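# Unstack one tumbler and stand it upright nearby

## Task

Lift one of the four loose tumblers off the stack and set it down on the table upright (open end facing up), no closer to the stack than one tumbler's width. The remaining three must stay stacked, open ends down, in their original spot. Everything must stay in place without the robot supporting it, and at the end the hand must release and pull away.

## Robot and tools

ROBOT. Two arms, left_arm and right_arm, each ending in the same five-finger right hand (not mirrored, so every hand axis and number means the same on both). The arm names do not correspond to image sides.

WORLD FRAME. Origin on the table top midway between the arms; +x reaches out over the table, +z is up, and left_arm sits on the +y side. The state line gives each hand point's position (m), orientation as a wxyz quaternion, and velocities (m/s, rad/s). Printed positions get less accurate at long reach.

HAND POINT. A spot 0.05 m in front of the palm, where index pad and thumb tip meet in a pinch. Its own axes: +z along the straightened fingers (fingertips 0.06-0.07 m beyond it), +y out of the palm, +x across the palm toward the little finger. Sideways the hand extends 0.08 m on the little-finger side; on the thumb side 0.02 m with the thumb swung in front of the palm, up to 0.09 m otherwise. A wrist bracket on the little-finger side sticks out 0.03 m past the point along +y and 0.11 m across the palm and can collide. Rotating the hand shifts the point slightly.

THE ROW. 28 numbers, each in [-1, 1], always all 28 even if one arm is idle: left arm's dx, dy, dz, rx, ry, rz, little, ring, middle, index, thumb_bend, thumb_turn, force_limit, speed, then the same 14 for the right arm. dx..rz are an offset, not a pose: the target is measured from that hand point's pose in the latest result showing it (before any such result, and for second or later calls within one reply, from where the robot is when the action begins), expressed in the hand point's own axes. 1.0 equals 0.6 m or 180 degrees; rx, ry, rz form one rotation vector. Every row in a list uses that same reference, not the previous row. All-zero offsets pull the arm back to the reference pose; they are not a hold.

HAND NUMBERS. Fingers (little, ring, middle, index): +1 straight, -1 fully curled. thumb_bend: +1 straight, -1 fully bent. thumb_turn: +1 beside the palm, -1 in front of it facing the fingers. Pinch: roughly index -0.22, thumb_bend -0.75, thumb_turn -0.57. force_limit maps -1..+1 linearly to about 0..10 N at the fingertip (0..15 N for the two thumb motors) and only stops closing. speed maps -1..+1 to near zero..full (full travel 0.6 s). No value means 'unchanged': to keep a hand as is, resend its last eight numbers; if none sent yet, send hand_measured (six) plus hand_force_limit and hand_speed.

GRIPPING. With the thumb turned fully in front, the hand can wrap objects 0.035-0.08 m across; the object lies across the palm, centred toward the wrist from the hand point. Turn the thumb before arriving. A motor starts only when its target changes (by 0.01 or more always counts), keeps going after the action until it reaches target or hits force_limit, then locks (holding at least 15 N). For a gentle grip close at speed -0.9 or lower. To loosen send a more open target; to squeeze harder raise force_limit and send a more closed target. Readouts: hand_measured (position on the command scale), hand_stopped_by (moving, target, force, stalled, fault = dead motor), hand_load_n (positive pushes the finger open; a drop to about 0 means the grip was lost).

TOOLS.
execute_actions: {"actions": [...], "pictures": bool optional}. The list holds zero or one item. Empty list: just report state. Action: {"rows": [[28 numbers], ...], "steps": n}, n up to 15, each row one 1/30 s step, last row repeated if rows run out (default 15 steps). Wait: {"steps": n} up to 300, counted from the previous result, reply time included.
move: {"target": one 28-number row (offsets as above), "speed": 0.002-0.5 m/s (default 0.25; turning up to twice that in rad/s), "stop_force": optional 13-80 N, one value for both arms}. Straight paths ending together, lasting 0.5-10 s (cut off at 10 s). Hand numbers are sent at the start. Paths ignore obstacles and the other arm. With stop_force, an arm's path stops when its wrist sensor sees that much extra push opposing the motion for 2 steps; the hand backs to its position 2 steps earlier and holds. Overshoot can reach double; use slow speed. Unreliable if the hand rotates during the move; omit it when moving off something you press on. An arm commanded within 1.5 mm and 0.5 degrees counts as still. Contacts above the wrist sensor are not felt. Result line 'move:' gives the ending per arm: done, off_target, moving, held, fault, or contact; limits=paced means the pose was clipped, limits=held means some steps were blocked (the arm may then jump fast). Distances to the target are listed.
wait: {"seconds": 0-10}.
zoom_image: {"camera": one of cam_head_left, cam_head_right, cam_high (672x504), cam_left_wrist, cam_right_wrist (504x504), "region": [x0, y0, x1, y1] pixels from top-left, at most 504x504}.
show_instructions: no arguments; shows the reference images.


MOTION. Each step the commanded pose is clipped to within 100 mm and 16 degrees of the measured one; commands lag about 0.17 s; position wins over orientation if both cannot be met. After an action the arm only continues to its last clipped pose, so check the result and send the remainder. 'pose unreachable' and HELD mark steps blocked by a clearance check. A 'Hand target' line shows where each arm is being driven.

WRIST FORCE lines give force and torque in the hand's own x y z axes; offset up to about 5.5 N, noise up to 3.4 N, saturating near 100 N.

AVOID. Arms are stiff: pushing even slightly past firm contact can trigger a torque fault, and 150 N on any part triggers a force fault; either halts that arm for 10 s. Keep the arms from striking or pressing each other. Motors heat under load: warning at 70 C, brakes at 85 C. Do not knock the other three tumblers off their spot, drop or slam the tumbler, or push anything off the table. Loose objects may occasionally get nudged.

Each tool is called after "Request:" as name(argument=value, ...) on one line, values as JSON.

Reference images:

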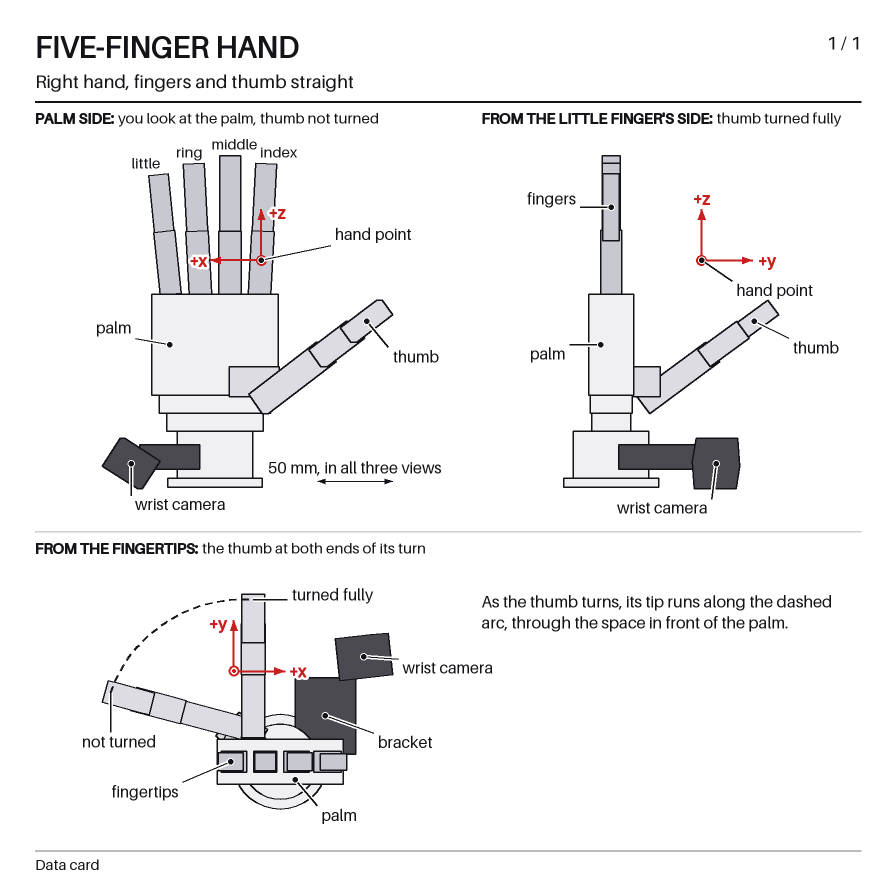

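## Session

Request:
execute_actions(actions=[])

Scene clock: 0.00 s of 6600.00 s.
left_arm: end_effector_position=(+0.1360, +1.1482, +0.6160) hand_measured=(+1.000, +1.000, +1.000, +1.000, +1.000, +1.000) hand_load_n=(+0.0, +0.0, +0.0, +0.0, +0.0, +0.0) hand_stopped_by=(target, target, target, target, target, target) hand_force_limit=0.00 hand_speed=-0.80 end_effector_quat_wxyz=(+0.068, -0.559, +0.826, +0.024) end_effector_velocity=(+0.001, +0.000, -0.001) end_effector_angular_velocity=(-0.001, +0.002, -0.002) | right_arm: end_effector_position=(+0.2627, -1.0576, +0.6812) hand_measured=(+1.000, +1.000, +1.000, +1.000, +1.000, +1.000) hand_load_n=(+0.0, +0.0, +0.0, +0.0, +0.0, +0.0) hand_stopped_by=(target, target, target, target, target, target) hand_force_limit=0.00 hand_speed=-0.80 end_effector_quat_wxyz=(+0.055, +0.714, +0.698, +0.012) end_effector_velocity=(-0.000, -0.000, +0.000) end_effector_angular_velocity=(-0.001, -0.000, -0.002)
Joint positions: left_arm=[ 1.168 -1.62   1.439  1.608  1.588 -1.711] | right_arm=[-1.913 -1.61   1.341  1.793  1.468 -1.71 ]
Joint velocities: left_arm=[-0.002  0.001  0.001 -0.    -0.001  0.   ] | right_arm=[-0.     0.    -0.001 -0.    -0.     0.002]
Motor temperatures (°C, as the motors report them): left_arm=[24 23 22 31 30 29] | right_arm=[24 24 23 26 27 33]
Wrist force (N, on the end effector, along its own x y z axes, offset not removed): no reading
Wrist torque (N m, same axes, about the end effector's origin, offset not removed): no reading
Hand target (left_arm): +0.136, +1.148, +0.616; +0.068, -0.559, +0.826, +0.024
Hand target (right_arm): +0.263, -1.058, +0.681; +0.055, +0.714, +0.698, +0.012

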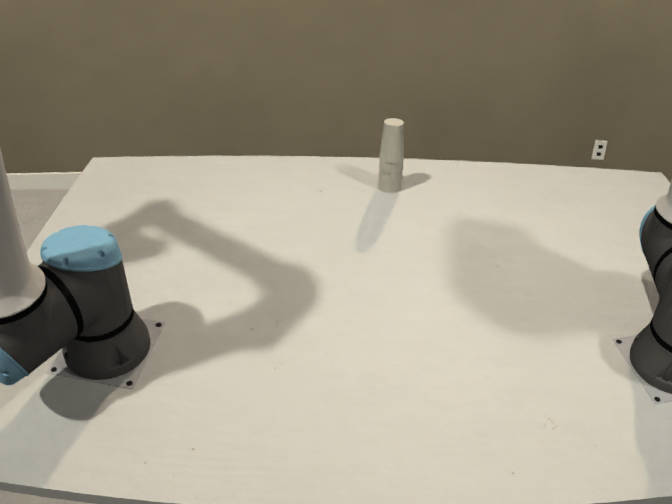

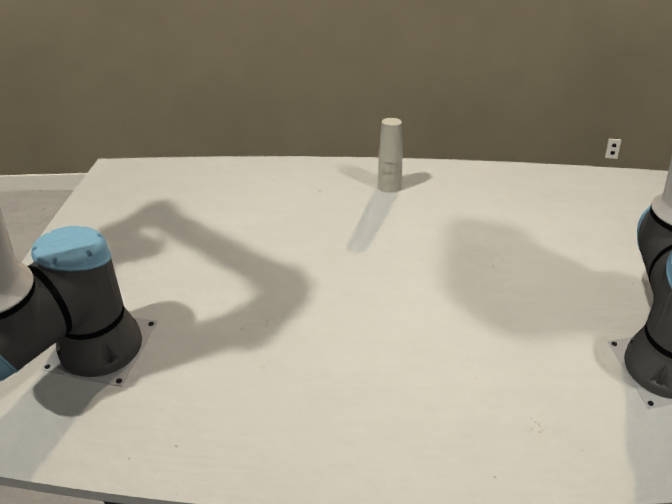

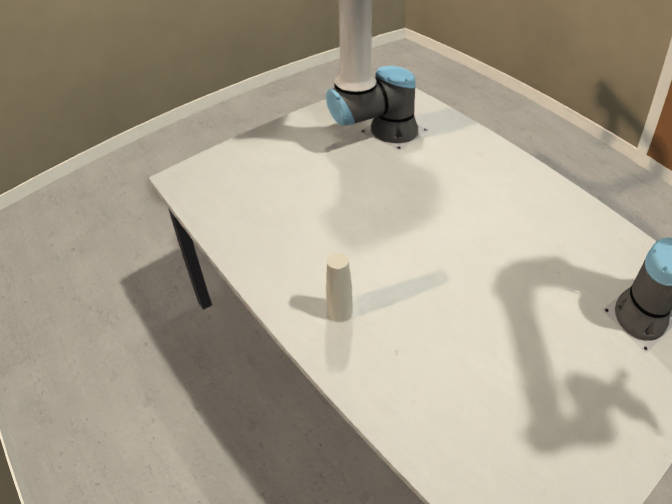

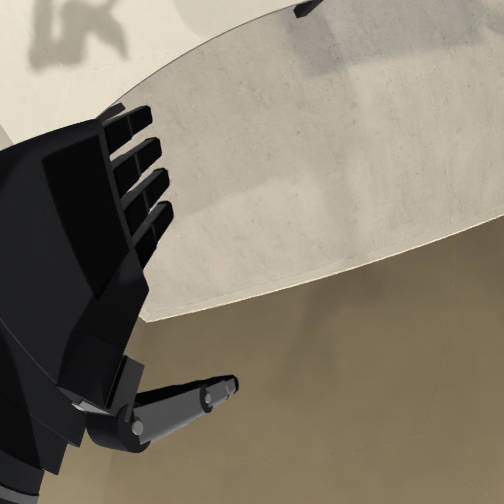

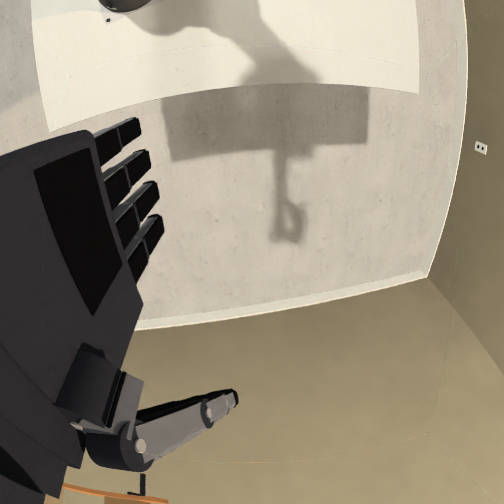

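Request:
move(target=[0,0,0,0,0,0,1,1,1,1,1,1,0,-0.8, 0.8,0.45,0.4,-0.385,-0.385,-0.385,1,1,1,1,1,-1,0,0], speed=0.4)

Scene clock: 15.97 s of 6600.00 s.
left_arm: end_effector_position=(+0.1360, +1.1482, +0.6159) hand_measured=(+1.000, +1.000, +1.000, +1.000, +1.000, +1.000) hand_load_n=(+0.0, +0.0, +0.0, +0.0, +0.0, +0.0) hand_stopped_by=(target, target, target, target, target, target) hand_force_limit=0.00 hand_speed=-0.80 end_effector_quat_wxyz=(+0.068, -0.559, +0.826, +0.024) end_effector_velocity=(-0.001, -0.000, -0.001) end_effector_angular_velocity=(-0.002, +0.002, +0.000) | right_arm: end_effector_position=(+0.5658, -0.5983, +0.4407) hand_measured=(+1.000, +1.000, +1.000, +1.000, +1.000, -1.000) hand_load_n=(+0.0, +0.0, +0.0, +0.0, +0.0, +0.0) hand_stopped_by=(target, target, target, target, target, target) hand_force_limit=0.00 hand_speed=0.00 end_effector_quat_wxyz=(+0.740, -0.014, +0.671, -0.029) end_effector_velocity=(+0.002, +0.001, +0.001) end_effector_angular_velocity=(+0.000, +0.007, -0.006)
Joint positions: left_arm=[ 1.168 -1.62   1.439  1.608  1.588 -1.711] | right_arm=[-1.312 -1.64   2.789  1.773 -0.465 -4.575]
Joint velocities: left_arm=[ 0.001 -0.     0.002  0.    -0.001  0.001] | right_arm=[ 0.014 -0.012  0.001  0.036 -0.018 -0.024]
Motor temperatures (°C, as the motors report them): left_arm=[24 23 22 31 30 29] | right_arm=[24 24 23 26 27 33]
Wrist force (N, on the end effector, along its own x y z axes, offset not removed): left_arm=[1.1 -0.9 -3.4] | right_arm=[-0.3 0.1 -2.3]
Wrist torque (N m, same axes, about the end effector's origin, offset not removed): left_arm=[0.27 -0.24 0.08] | right_arm=[0.47 0.29 -0.11]
Hand target (left_arm): +0.136, +1.148, +0.616; +0.068, -0.559, +0.826, +0.024
Hand target (right_arm): +0.566, -0.598, +0.441; +0.740, -0.013, +0.672, -0.029
Off the commanded pose (left_arm): 0.000 m, 0 deg.
Off the commanded pose (right_arm): 0.001 m, 0 deg.
After step 90, 7.97 s passed at rest.
move: done
camera_calibration (this result's frames):
cam_left_wrist: T_world_to_cam=[[-0.894898, 0.443092, -0.0531702, -0.352766], [0.28949, 0.667049, 0.68647, -1.2348], [0.339636, 0.598928, -0.725212, -0.152828], [0, 0, 0, 1]] pos_world=[0.0936791, 1.07151, 0.718063]
cam_right_wrist: T_world_to_cam=[[-0.0211922, 0.999714, 0.0110584, 0.593736], [-0.610874, -0.0217039, 0.79143, -0.0181979], [0.791444, 0.0100168, 0.61116, -0.575172], [0, 0, 0, 1]] pos_world=[0.456682, -0.5882, 0.359358]

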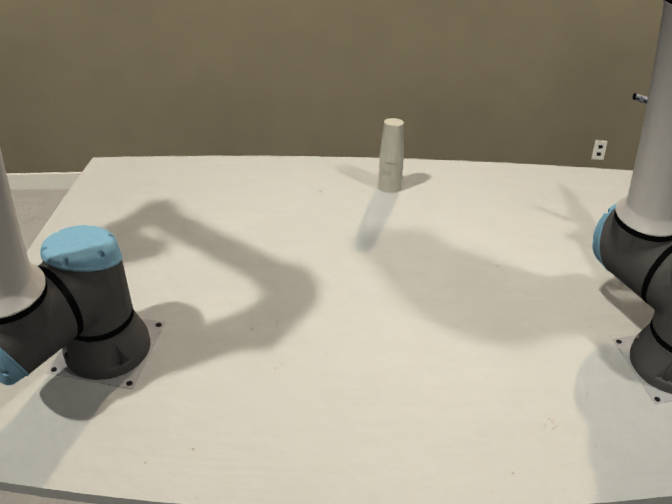

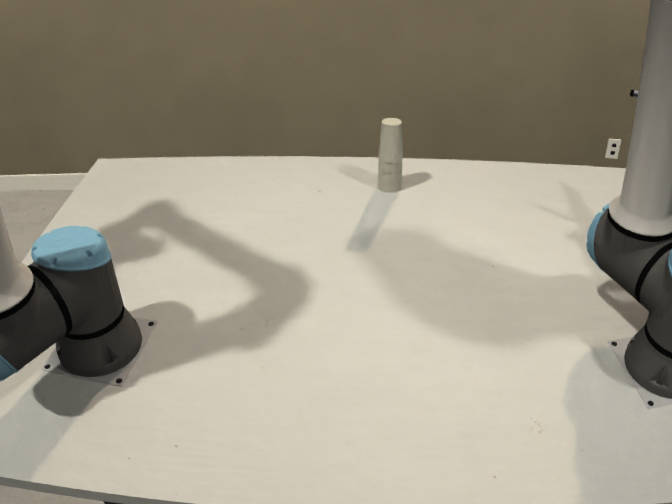

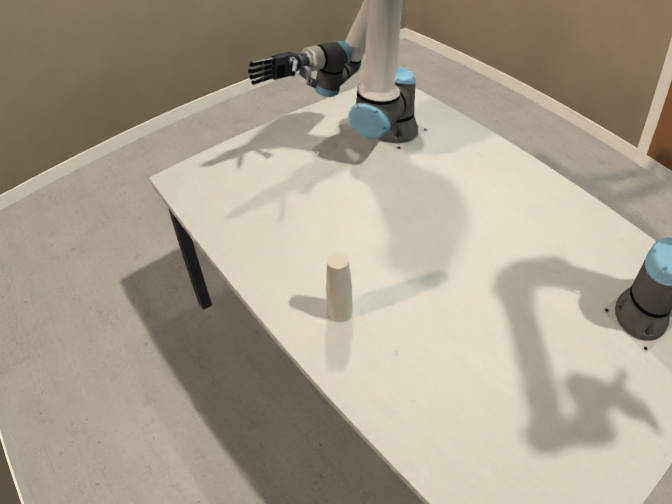

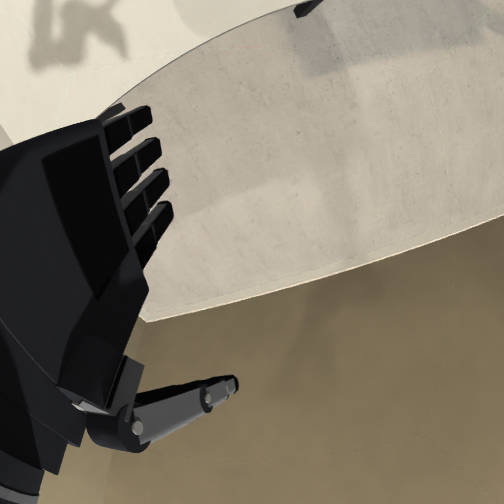

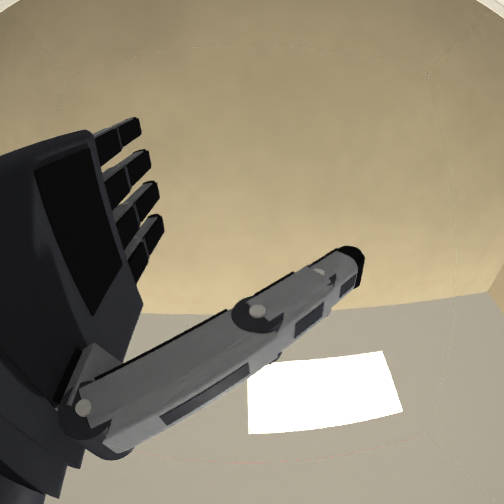

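Request:
move(target=[0,0,0,0,0,0,1,1,1,1,1,1,0,-0.8, 0.395,0.77,0.415,0,-0.031,0,1,1,1,1,1,-1,0,0], speed=0.3)

Scene clock: 30.67 s of 6600.00 s.
left_arm: end_effector_position=(+0.1360, +1.1482, +0.6159) hand_measured=(+1.000, +1.000, +1.000, +1.000, +1.000, +1.000) hand_load_n=(+0.0, +0.0, +0.0, +0.0, +0.0, +0.0) hand_stopped_by=(target, target, target, target, target, target) hand_force_limit=0.00 hand_speed=-0.80 end_effector_quat_wxyz=(+0.068, -0.559, +0.826, +0.024) end_effector_velocity=(-0.000, +0.000, -0.000) end_effector_angular_velocity=(-0.000, +0.002, +0.000) | right_arm: end_effector_position=(+0.7834, -0.2475, +0.2520) hand_measured=(+1.000, +1.000, +1.000, +1.000, +1.000, -1.000) hand_load_n=(+0.0, +0.0, +0.0, +0.0, +0.0, +0.0) hand_stopped_by=(target, target, target, target, target, target) hand_force_limit=0.00 hand_speed=0.00 end_effector_quat_wxyz=(+0.765, -0.018, +0.643, -0.025) end_effector_velocity=(-0.000, -0.000, +0.000) end_effector_angular_velocity=(+0.002, +0.000, -0.001)
Joint positions: left_arm=[ 1.168 -1.62   1.439  1.608  1.588 -1.711] | right_arm=[ 0.026 -0.811  2.215  1.562 -1.775 -4.808]
Joint velocities: left_arm=[-0.     0.001  0.     0.    -0.002 -0.   ] | right_arm=[ 0.     0.     0.     0.    -0.001  0.002]
Motor temperatures (°C, as the motors report them): left_arm=[24 23 22 31 30 29] | right_arm=[24 24 23 26 27 33]
Wrist force (N, on the end effector, along its own x y z axes, offset not removed): left_arm=[0.8 -3.2 0.1] | right_arm=[-1.1 3.7 -3.5]
Wrist torque (N m, same axes, about the end effector's origin, offset not removed): left_arm=[-0.25 -0.19 0.05] | right_arm=[0.86 0.55 -0.27]
Hand target (left_arm): +0.136, +1.148, +0.616; +0.068, -0.559, +0.826, +0.024
Hand target (right_arm): +0.783, -0.248, +0.252; +0.765, -0.018, +0.643, -0.025
Off the commanded pose (left_arm): 0.000 m, 0 deg.
Off the commanded pose (right_arm): 0.122 m, 1 deg.
FORCE FAULT: contact force on the right arm reached its limit, and that arm stopped for 10 seconds. The contact can be on any part of that arm, not only on its tool. That arm's remaining commands of this call were not run. That arm holds still and accepts commands again. Move the arm away from the contact; if what it grips holds it there, let go first. Pushing or pulling that hard again can fault the arm again.
move: fault (right_arm); limits=paced
camera_calibration (this result's frames):
cam_right_wrist: T_world_to_cam=[[-0.0363467, 0.999304, 0.00833376, 0.262179], [-0.66792, -0.0304949, 0.743608, 0.326196], [0.743345, 0.0214614, 0.668564, -0.609538], [0, 0, 0, 1]] pos_world=[0.6805, -0.238968, 0.162769]

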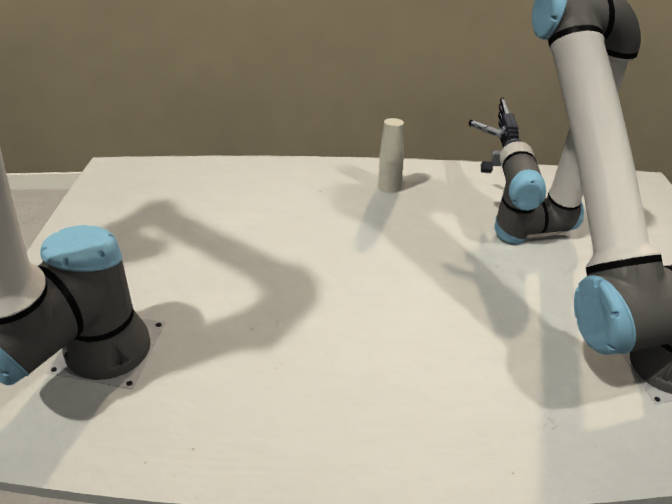

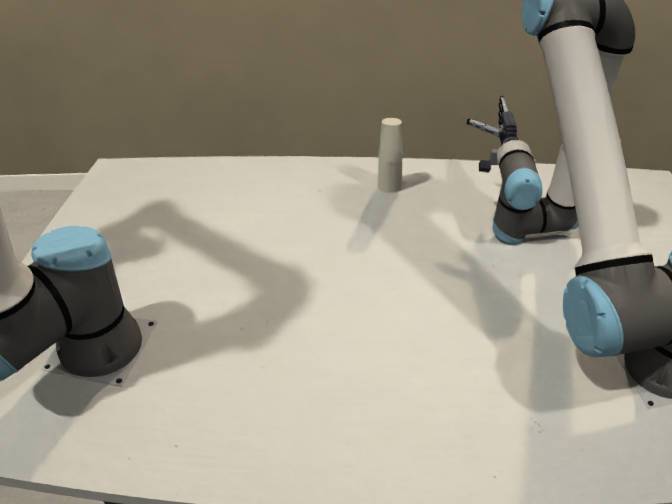

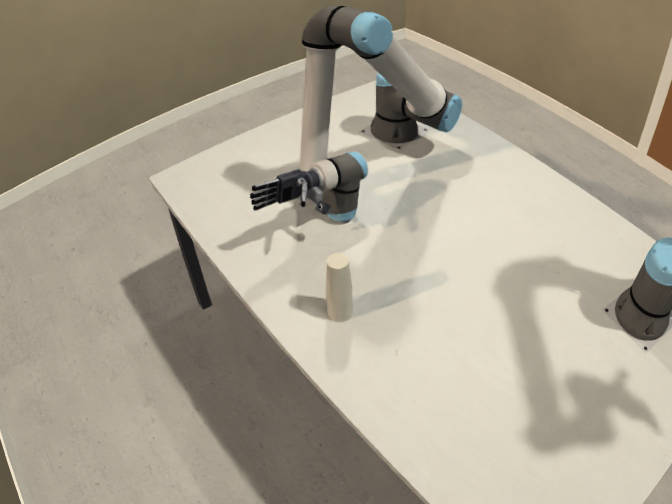

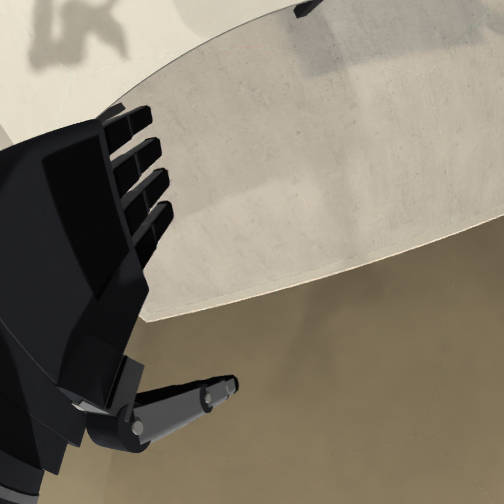

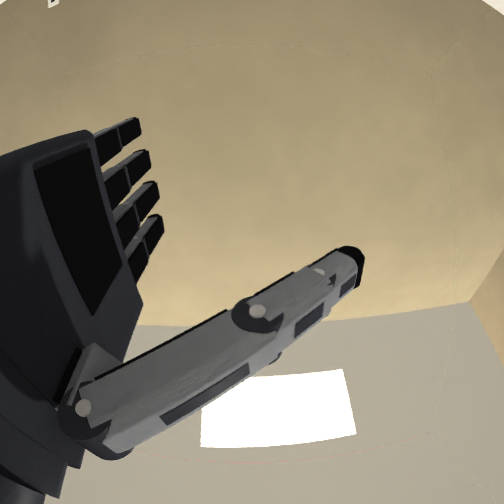

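Request:
move(target=[0,0,0,0,0,0,1,1,1,1,1,1,0,-0.8, -0.1,0,-0.2,-0.4,0.05,0,1,1,1,1,1,-1,0,0], speed=0.2)

Scene clock: 39.30 s of 6600.00 s.
left_arm: end_effector_position=(+0.1360, +1.1482, +0.6159) hand_measured=(+1.000, +1.000, +1.000, +1.000, +1.000, +1.000) hand_load_n=(+0.0, +0.0, +0.0, +0.0, +0.0, +0.0) hand_stopped_by=(target, target, target, target, target, target) hand_force_limit=0.00 hand_speed=-0.80 end_effector_quat_wxyz=(+0.068, -0.559, +0.826, +0.024) end_effector_velocity=(+0.000, -0.000, +0.000) end_effector_angular_velocity=(+0.000, -0.002, -0.000) | right_arm: end_effector_position=(+0.6550, -0.2429, +0.2900) hand_measured=(+1.000, +1.000, +1.000, +1.000, +1.000, -1.000) hand_load_n=(+0.0, +0.0, +0.0, +0.0, +0.0, +0.0) hand_stopped_by=(target, target, target, target, target, target) hand_force_limit=0.00 hand_speed=0.00 end_effector_quat_wxyz=(+0.561, -0.460, +0.589, +0.356) end_effector_velocity=(+0.000, -0.000, +0.001) end_effector_angular_velocity=(-0.022, +0.008, +0.016)
Joint positions: left_arm=[ 1.168 -1.62   1.439  1.608  1.588 -1.711] | right_arm=[-0.385 -1.158  2.37   2.655 -0.178 -5.526]
Joint velocities: left_arm=[ 0.    -0.    -0.001 -0.     0.001 -0.   ] | right_arm=[ 0.    -0.05   0.015  0.19  -0.004 -0.153]
Motor temperatures (°C, as the motors report them): left_arm=[24 23 22 31 30 29] | right_arm=[24 24 23 26 27 33]
Wrist force (N, on the end effector, along its own x y z axes, offset not removed): left_arm=[0.6 -2.8 -1.9] | right_arm=[-1.7 -6.9 -3.1]
Wrist torque (N m, same axes, about the end effector's origin, offset not removed): left_arm=[-0.13 -0.08 0.09] | right_arm=[-0.63 0.52 -0.48]
Hand target (left_arm): +0.136, +1.148, +0.616; +0.068, -0.559, +0.826, +0.024
Hand target (right_arm): +0.655, -0.243, +0.290; +0.559, -0.461, +0.589, +0.356
Off the commanded pose (left_arm): 0.000 m, 0 deg.
Off the commanded pose (right_arm): 0.001 m, 0 deg.
After step 90, 1.63 s passed at rest.
move: done
camera_calibration (this result's frames):
cam_right_wrist: T_world_to_cam=[[-0.955162, 0.295562, -0.0175766, 0.690952], [-0.141296, -0.402847, 0.904295, -0.269634], [0.260195, 0.866232, 0.426546, 0.0522961], [0, 0, 0, 1]] pos_world=[0.608265, -0.358141, 0.233667]

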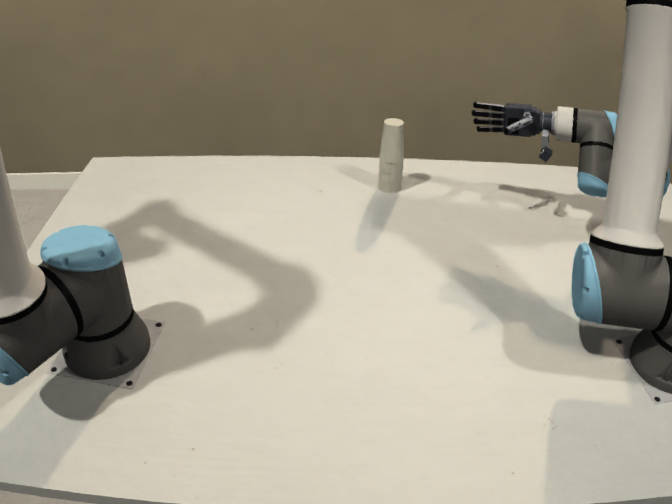

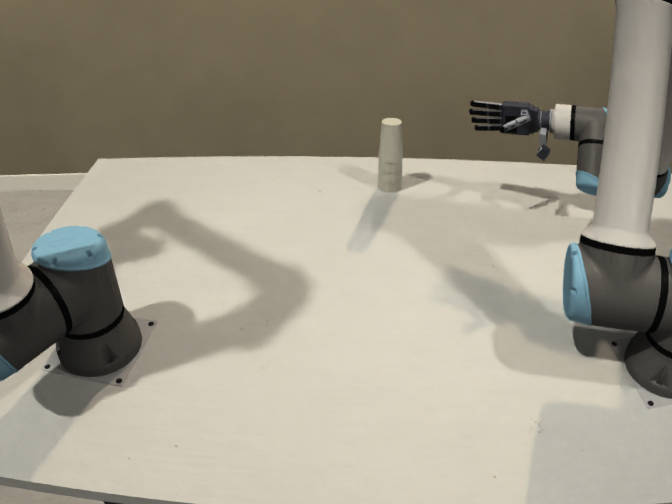

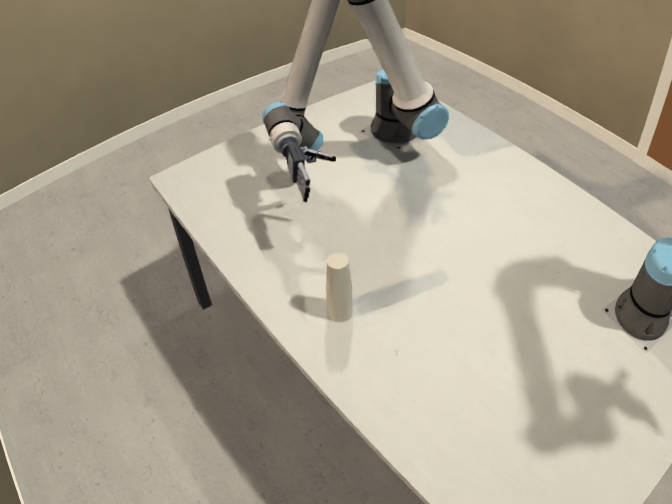

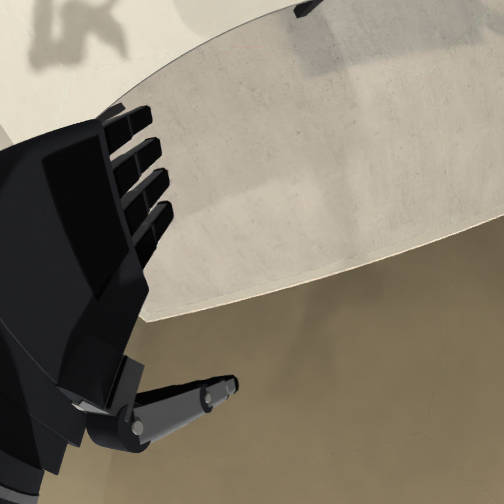

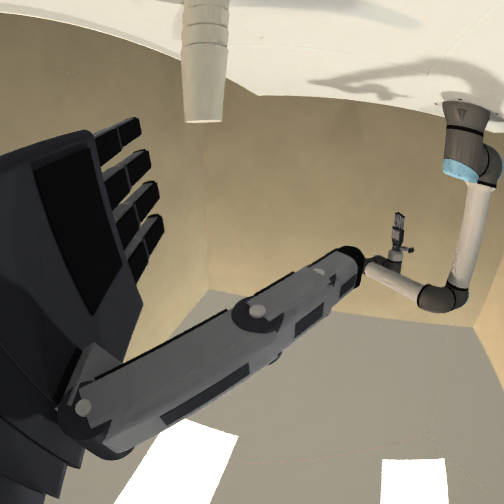

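Request:
move(target=[0,0,0,0,0,0,1,1,1,1,1,1,0,-0.8, 0.115,-0.195,0.54,0,-0.038,0,1,1,1,1,1,-1,0,0], speed=0.1, stop_force=20)

Scene clock: 62.50 s of 6600.00 s.
left_arm: end_effector_position=(+0.1360, +1.1482, +0.6159) hand_measured=(+1.000, +1.000, +1.000, +1.000, +1.000, +1.000) hand_load_n=(+0.0, +0.0, +0.0, +0.0, +0.0, +0.0) hand_stopped_by=(target, target, target, target, target, target) hand_force_limit=0.00 hand_speed=-0.80 end_effector_quat_wxyz=(+0.068, -0.559, +0.826, +0.024) end_effector_velocity=(-0.000, -0.001, -0.000) end_effector_angular_velocity=(-0.001, +0.000, -0.000) | right_arm: end_effector_position=(+0.8612, -0.0044, +0.2020) hand_measured=(+1.000, +1.000, +1.000, +1.000, +1.000, -1.000) hand_load_n=(+0.0, +0.0, +0.0, +0.0, +0.0, +0.0) hand_stopped_by=(target, target, target, target, target, target) hand_force_limit=0.00 hand_speed=0.00 end_effector_quat_wxyz=(+0.593, -0.439, +0.557, +0.382) end_effector_velocity=(+0.000, -0.000, +0.000) end_effector_angular_velocity=(-0.000, -0.001, -0.000)
Joint positions: left_arm=[ 1.168 -1.62   1.439  1.608  1.588 -1.711] | right_arm=[-0.014 -0.633  1.644  2.143 -0.493 -4.82 ]
Joint velocities: left_arm=[-0.    -0.001  0.002 -0.     0.     0.   ] | right_arm=[-0.    -0.    -0.     0.    -0.    -0.001]
Motor temperatures (°C, as the motors report them): left_arm=[24 23 22 31 30 29] | right_arm=[24 24 23 26 27 33]
Wrist force (N, on the end effector, along its own x y z axes, offset not removed): left_arm=[-2.7 -4.0 -0.6] | right_arm=[1.0 -0.2 -3.6]
Wrist torque (N m, same axes, about the end effector's origin, offset not removed): left_arm=[-0.25 0.37 -0.31] | right_arm=[0.20 -0.08 -0.44]
Hand target (left_arm): +0.136, +1.148, +0.616; +0.068, -0.559, +0.826, +0.024
Hand target (right_arm): +0.861, -0.004, +0.202; +0.593, -0.439, +0.557, +0.382
Off the commanded pose (left_arm): 0.000 m, 0 deg.
Off the commanded pose (right_arm): 0.024 m, 0 deg.
FORCE FAULT: contact force on the right arm reached its limit, and that arm stopped for 10 seconds. The contact can be on any part of that arm, not only on its tool. That arm's remaining commands of this call were not run. That arm holds still and accepts commands again. Move the arm away from the contact; if what it grips holds it there, let go first. Pushing or pulling that hard again can fault the arm again.
After step 90, 6.70 s passed at rest.
move: fault (right_arm)
camera_calibration (this result's frames):
cam_left_wrist: T_world_to_cam=[[-0.894898, 0.443092, -0.0531702, -0.352765], [0.28949, 0.667049, 0.68647, -1.2348], [0.339636, 0.598928, -0.725212, -0.152828], [0, 0, 0, 1]] pos_world=[0.0936791, 1.07151, 0.718063]
cam_right_wrist: T_world_to_cam=[[-0.957589, 0.287327, -0.0215771, 0.818778], [-0.168413, -0.497368, 0.851036, -0.031144], [0.233794, 0.818577, 0.524664, -0.167736], [0, 0, 0, 1]] pos_world=[0.818023, -0.113443, 0.132176]

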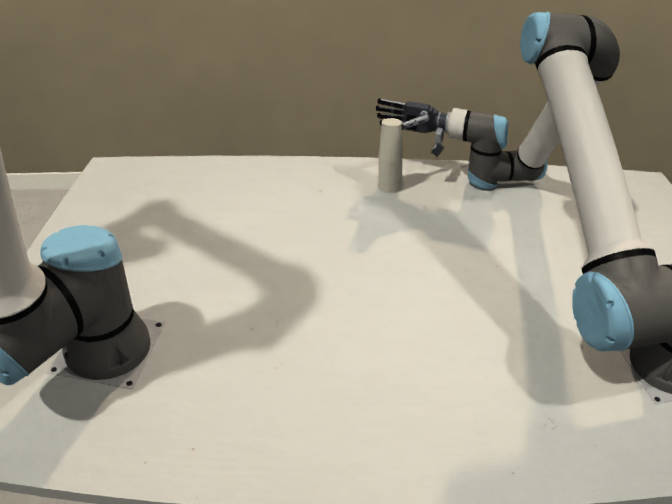

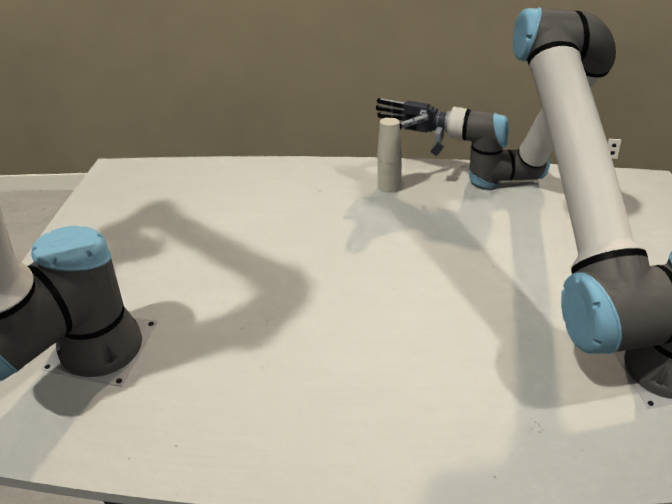

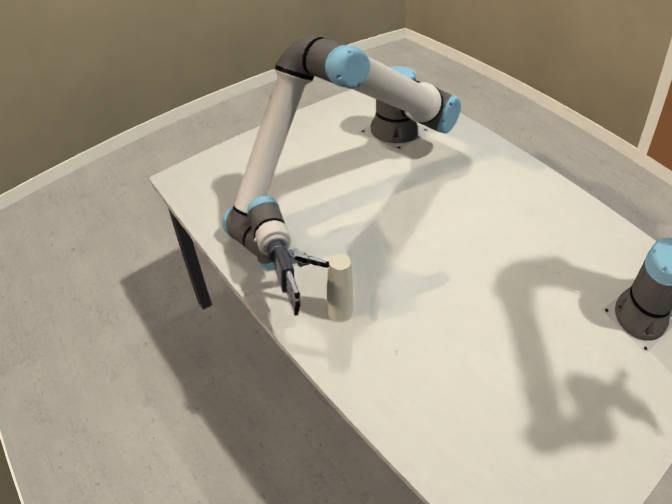

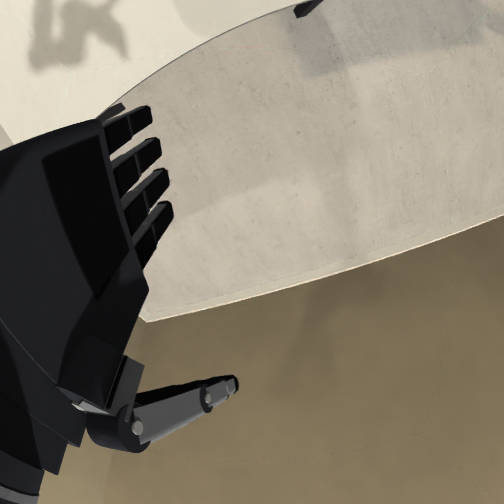

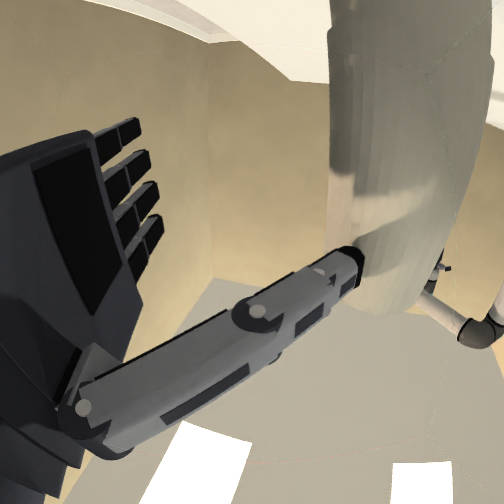

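Request:
move(target=[0,0,0,0,0,0,1,1,1,1,1,1,0,-0.8, -0.5,-0.1,-0.3,-0.6,0,0,1,1,1,1,1,-1,0,0], speed=0.25)

Request:
execute_actions(actions=[], pictures=false)

Scene clock: 91.33 s of 6600.00 s.
left_arm: end_effector_position=(+0.1360, +1.1482, +0.6159) hand_measured=(+1.000, +1.000, +1.000, +1.000, +1.000, +1.000) hand_load_n=(+0.0, +0.0, +0.0, +0.0, +0.0, +0.0) hand_stopped_by=(target, target, target, target, target, target) hand_force_limit=0.00 hand_speed=-0.80 end_effector_quat_wxyz=(+0.068, -0.559, +0.826, +0.024) end_effector_velocity=(-0.000, -0.000, +0.000) end_effector_angular_velocity=(+0.000, +0.000, -0.000) | right_arm: end_effector_position=(+0.8327, -0.1827, +0.5069) hand_measured=(+1.000, +1.000, +1.000, +1.000, +1.000, -1.000) hand_load_n=(+0.0, +0.0, +0.0, +0.0, +0.0, +0.0) hand_stopped_by=(target, target, target, target, target, target) hand_force_limit=0.00 hand_speed=0.00 end_effector_quat_wxyz=(+0.007, +0.738, -0.019, -0.674) end_effector_velocity=(-0.000, -0.002, +0.002) end_effector_angular_velocity=(-0.001, -0.000, +0.013)
Joint positions: left_arm=[ 1.168 -1.62   1.439  1.608  1.588 -1.711] | right_arm=[ 0.08  -0.444  0.559  2.933  1.299 -4.651]
Joint velocities: left_arm=[ 0. -0. -0.  0. -0.  0.] | right_arm=[ 0.002 -0.002 -0.     0.002  0.011 -0.   ]
Motor temperatures (°C, as the motors report them): left_arm=[24 23 22 31 30 29] | right_arm=[24 24 23 26 27 33]
Wrist force (N, on the end effector, along its own x y z axes, offset not removed): left_arm=[-0.6 -2.6 -1.4] | right_arm=[-3.0 -8.1 -2.2]
Wrist torque (N m, same axes, about the end effector's origin, offset not removed): left_arm=[-0.06 0.03 -0.11] | right_arm=[-0.73 0.68 -0.49]
Hand target (left_arm): +0.136, +1.148, +0.616; +0.068, -0.559, +0.826, +0.024
Hand target (right_arm): +0.833, -0.183, +0.507; +0.007, +0.738, -0.019, -0.674
Off the commanded pose (left_arm): 0.000 m, 0 deg.
Off the commanded pose (right_arm): 0.001 m, 0 deg.
After step 90, 21.53 s passed at rest.
move: done
camera_calibration (this result's frames):
cam_left_wrist: T_world_to_cam=[[-0.894898, 0.443092, -0.0531702, -0.352766], [0.28949, 0.667049, 0.68647, -1.2348], [0.339636, 0.598928, -0.725212, -0.152828], [0, 0, 0, 1]] pos_world=[0.0936791, 1.07151, 0.718063]
cam_right_wrist: T_world_to_cam=[[0.0129511, -0.993495, 0.113134, -0.261251], [0.453752, 0.106663, 0.884721, -0.808912], [-0.891034, 0.0398768, 0.452182, 0.656033], [0, 0, 0, 1]] pos_world=[0.954977, -0.199431, 0.448572]

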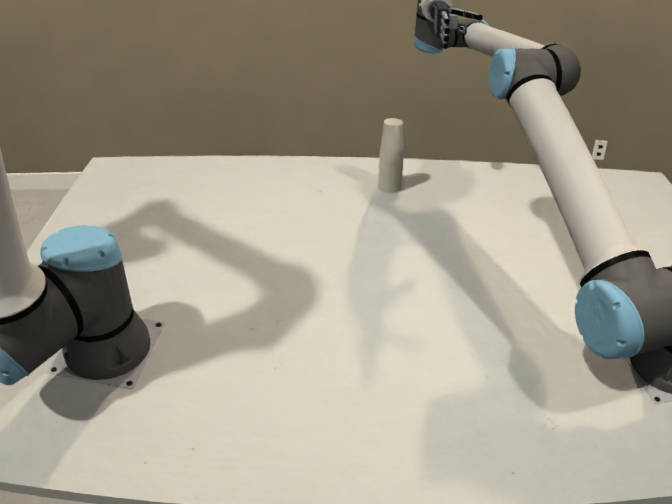

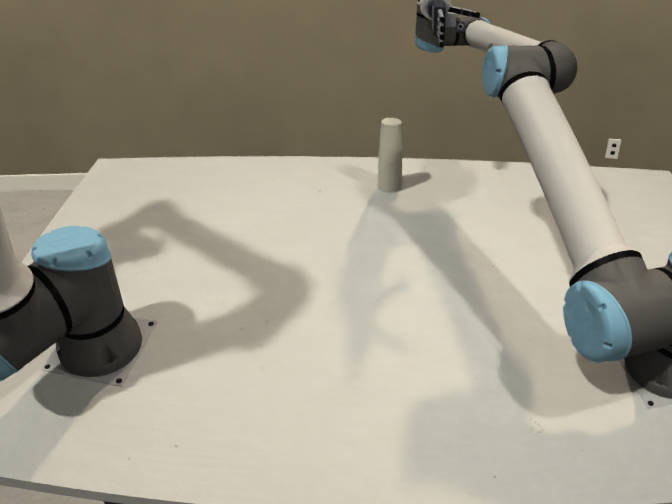

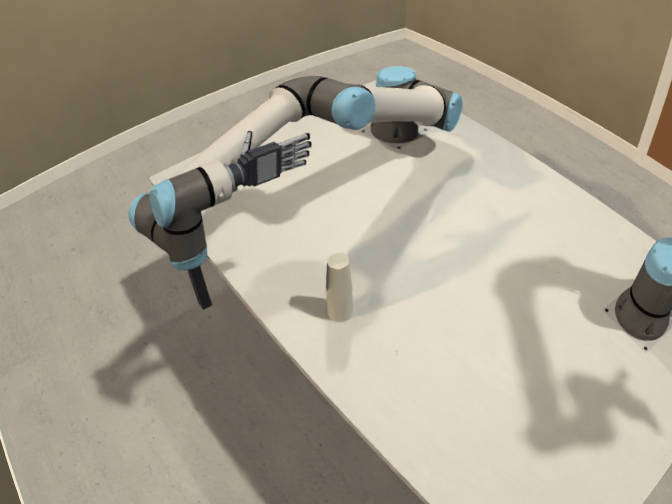

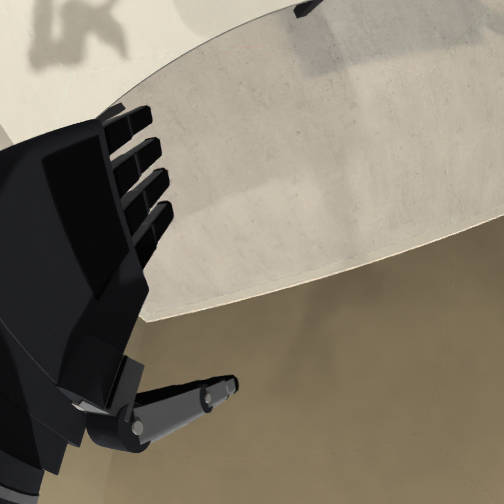

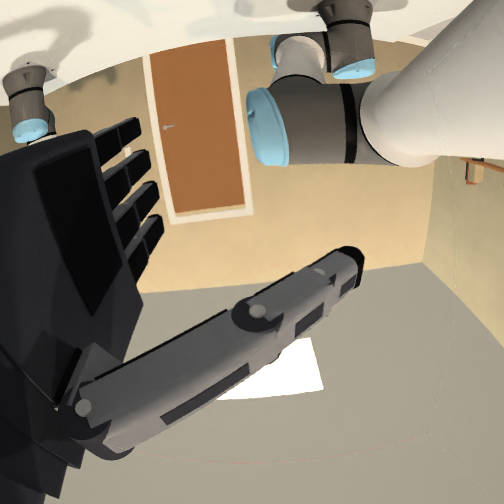

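Scene clock: 91.33 s of 6600.00 s.
left_arm: end_effector_position=(+0.1360, +1.1482, +0.6159) hand_measured=(+1.000, +1.000, +1.000, +1.000, +1.000, +1.000) hand_load_n=(+0.0, +0.0, +0.0, +0.0, +0.0, +0.0) hand_stopped_by=(target, target, target, target, target, target) hand_force_limit=0.00 hand_speed=-0.80 end_effector_quat_wxyz=(+0.068, -0.559, +0.826, +0.024) end_effector_velocity=(-0.000, -0.000, +0.000) end_effector_angular_velocity=(+0.000, +0.000, -0.000) | right_arm: end_effector_position=(+0.8327, -0.1827, +0.5069) hand_measured=(+1.000, +1.000, +1.000, +1.000, +1.000, -1.000) hand_load_n=(+0.0, +0.0, +0.0, +0.0, +0.0, +0.0) hand_stopped_by=(target, target, target, target, target, target) hand_force_limit=0.00 hand_speed=0.00 end_effector_quat_wxyz=(+0.007, +0.738, -0.019, -0.674) end_effector_velocity=(-0.000, -0.002, +0.002) end_effector_angular_velocity=(-0.001, -0.000, +0.013)
Joint positions: left_arm=[ 1.168 -1.62   1.439  1.608  1.588 -1.711] | right_arm=[ 0.08  -0.444  0.559  2.933  1.299 -4.651]
Joint velocities: left_arm=[ 0. -0. -0.  0. -0.  0.] | right_arm=[ 0.002 -0.002 -0.     0.002  0.011 -0.   ]
Motor temperatures (°C, as the motors report them): left_arm=[24 23 22 31 30 29] | right_arm=[24 24 23 26 27 33]
Wrist force (N, on the end effector, along its own x y z axes, offset not removed): left_arm=[-0.6 -2.6 -1.4] | right_arm=[-3.0 -8.1 -2.2]
Wrist torque (N m, same axes, about the end effector's origin, offset not removed): left_arm=[-0.06 0.03 -0.11] | right_arm=[-0.73 0.68 -0.49]
Hand target (left_arm): +0.136, +1.148, +0.616; +0.068, -0.559, +0.826, +0.024
Hand target (right_arm): +0.833, -0.183, +0.507; +0.007, +0.738, -0.019, -0.674
Off the commanded pose (left_arm): 0.000 m, 0 deg.
Off the commanded pose (right_arm): 0.001 m, 0 deg.


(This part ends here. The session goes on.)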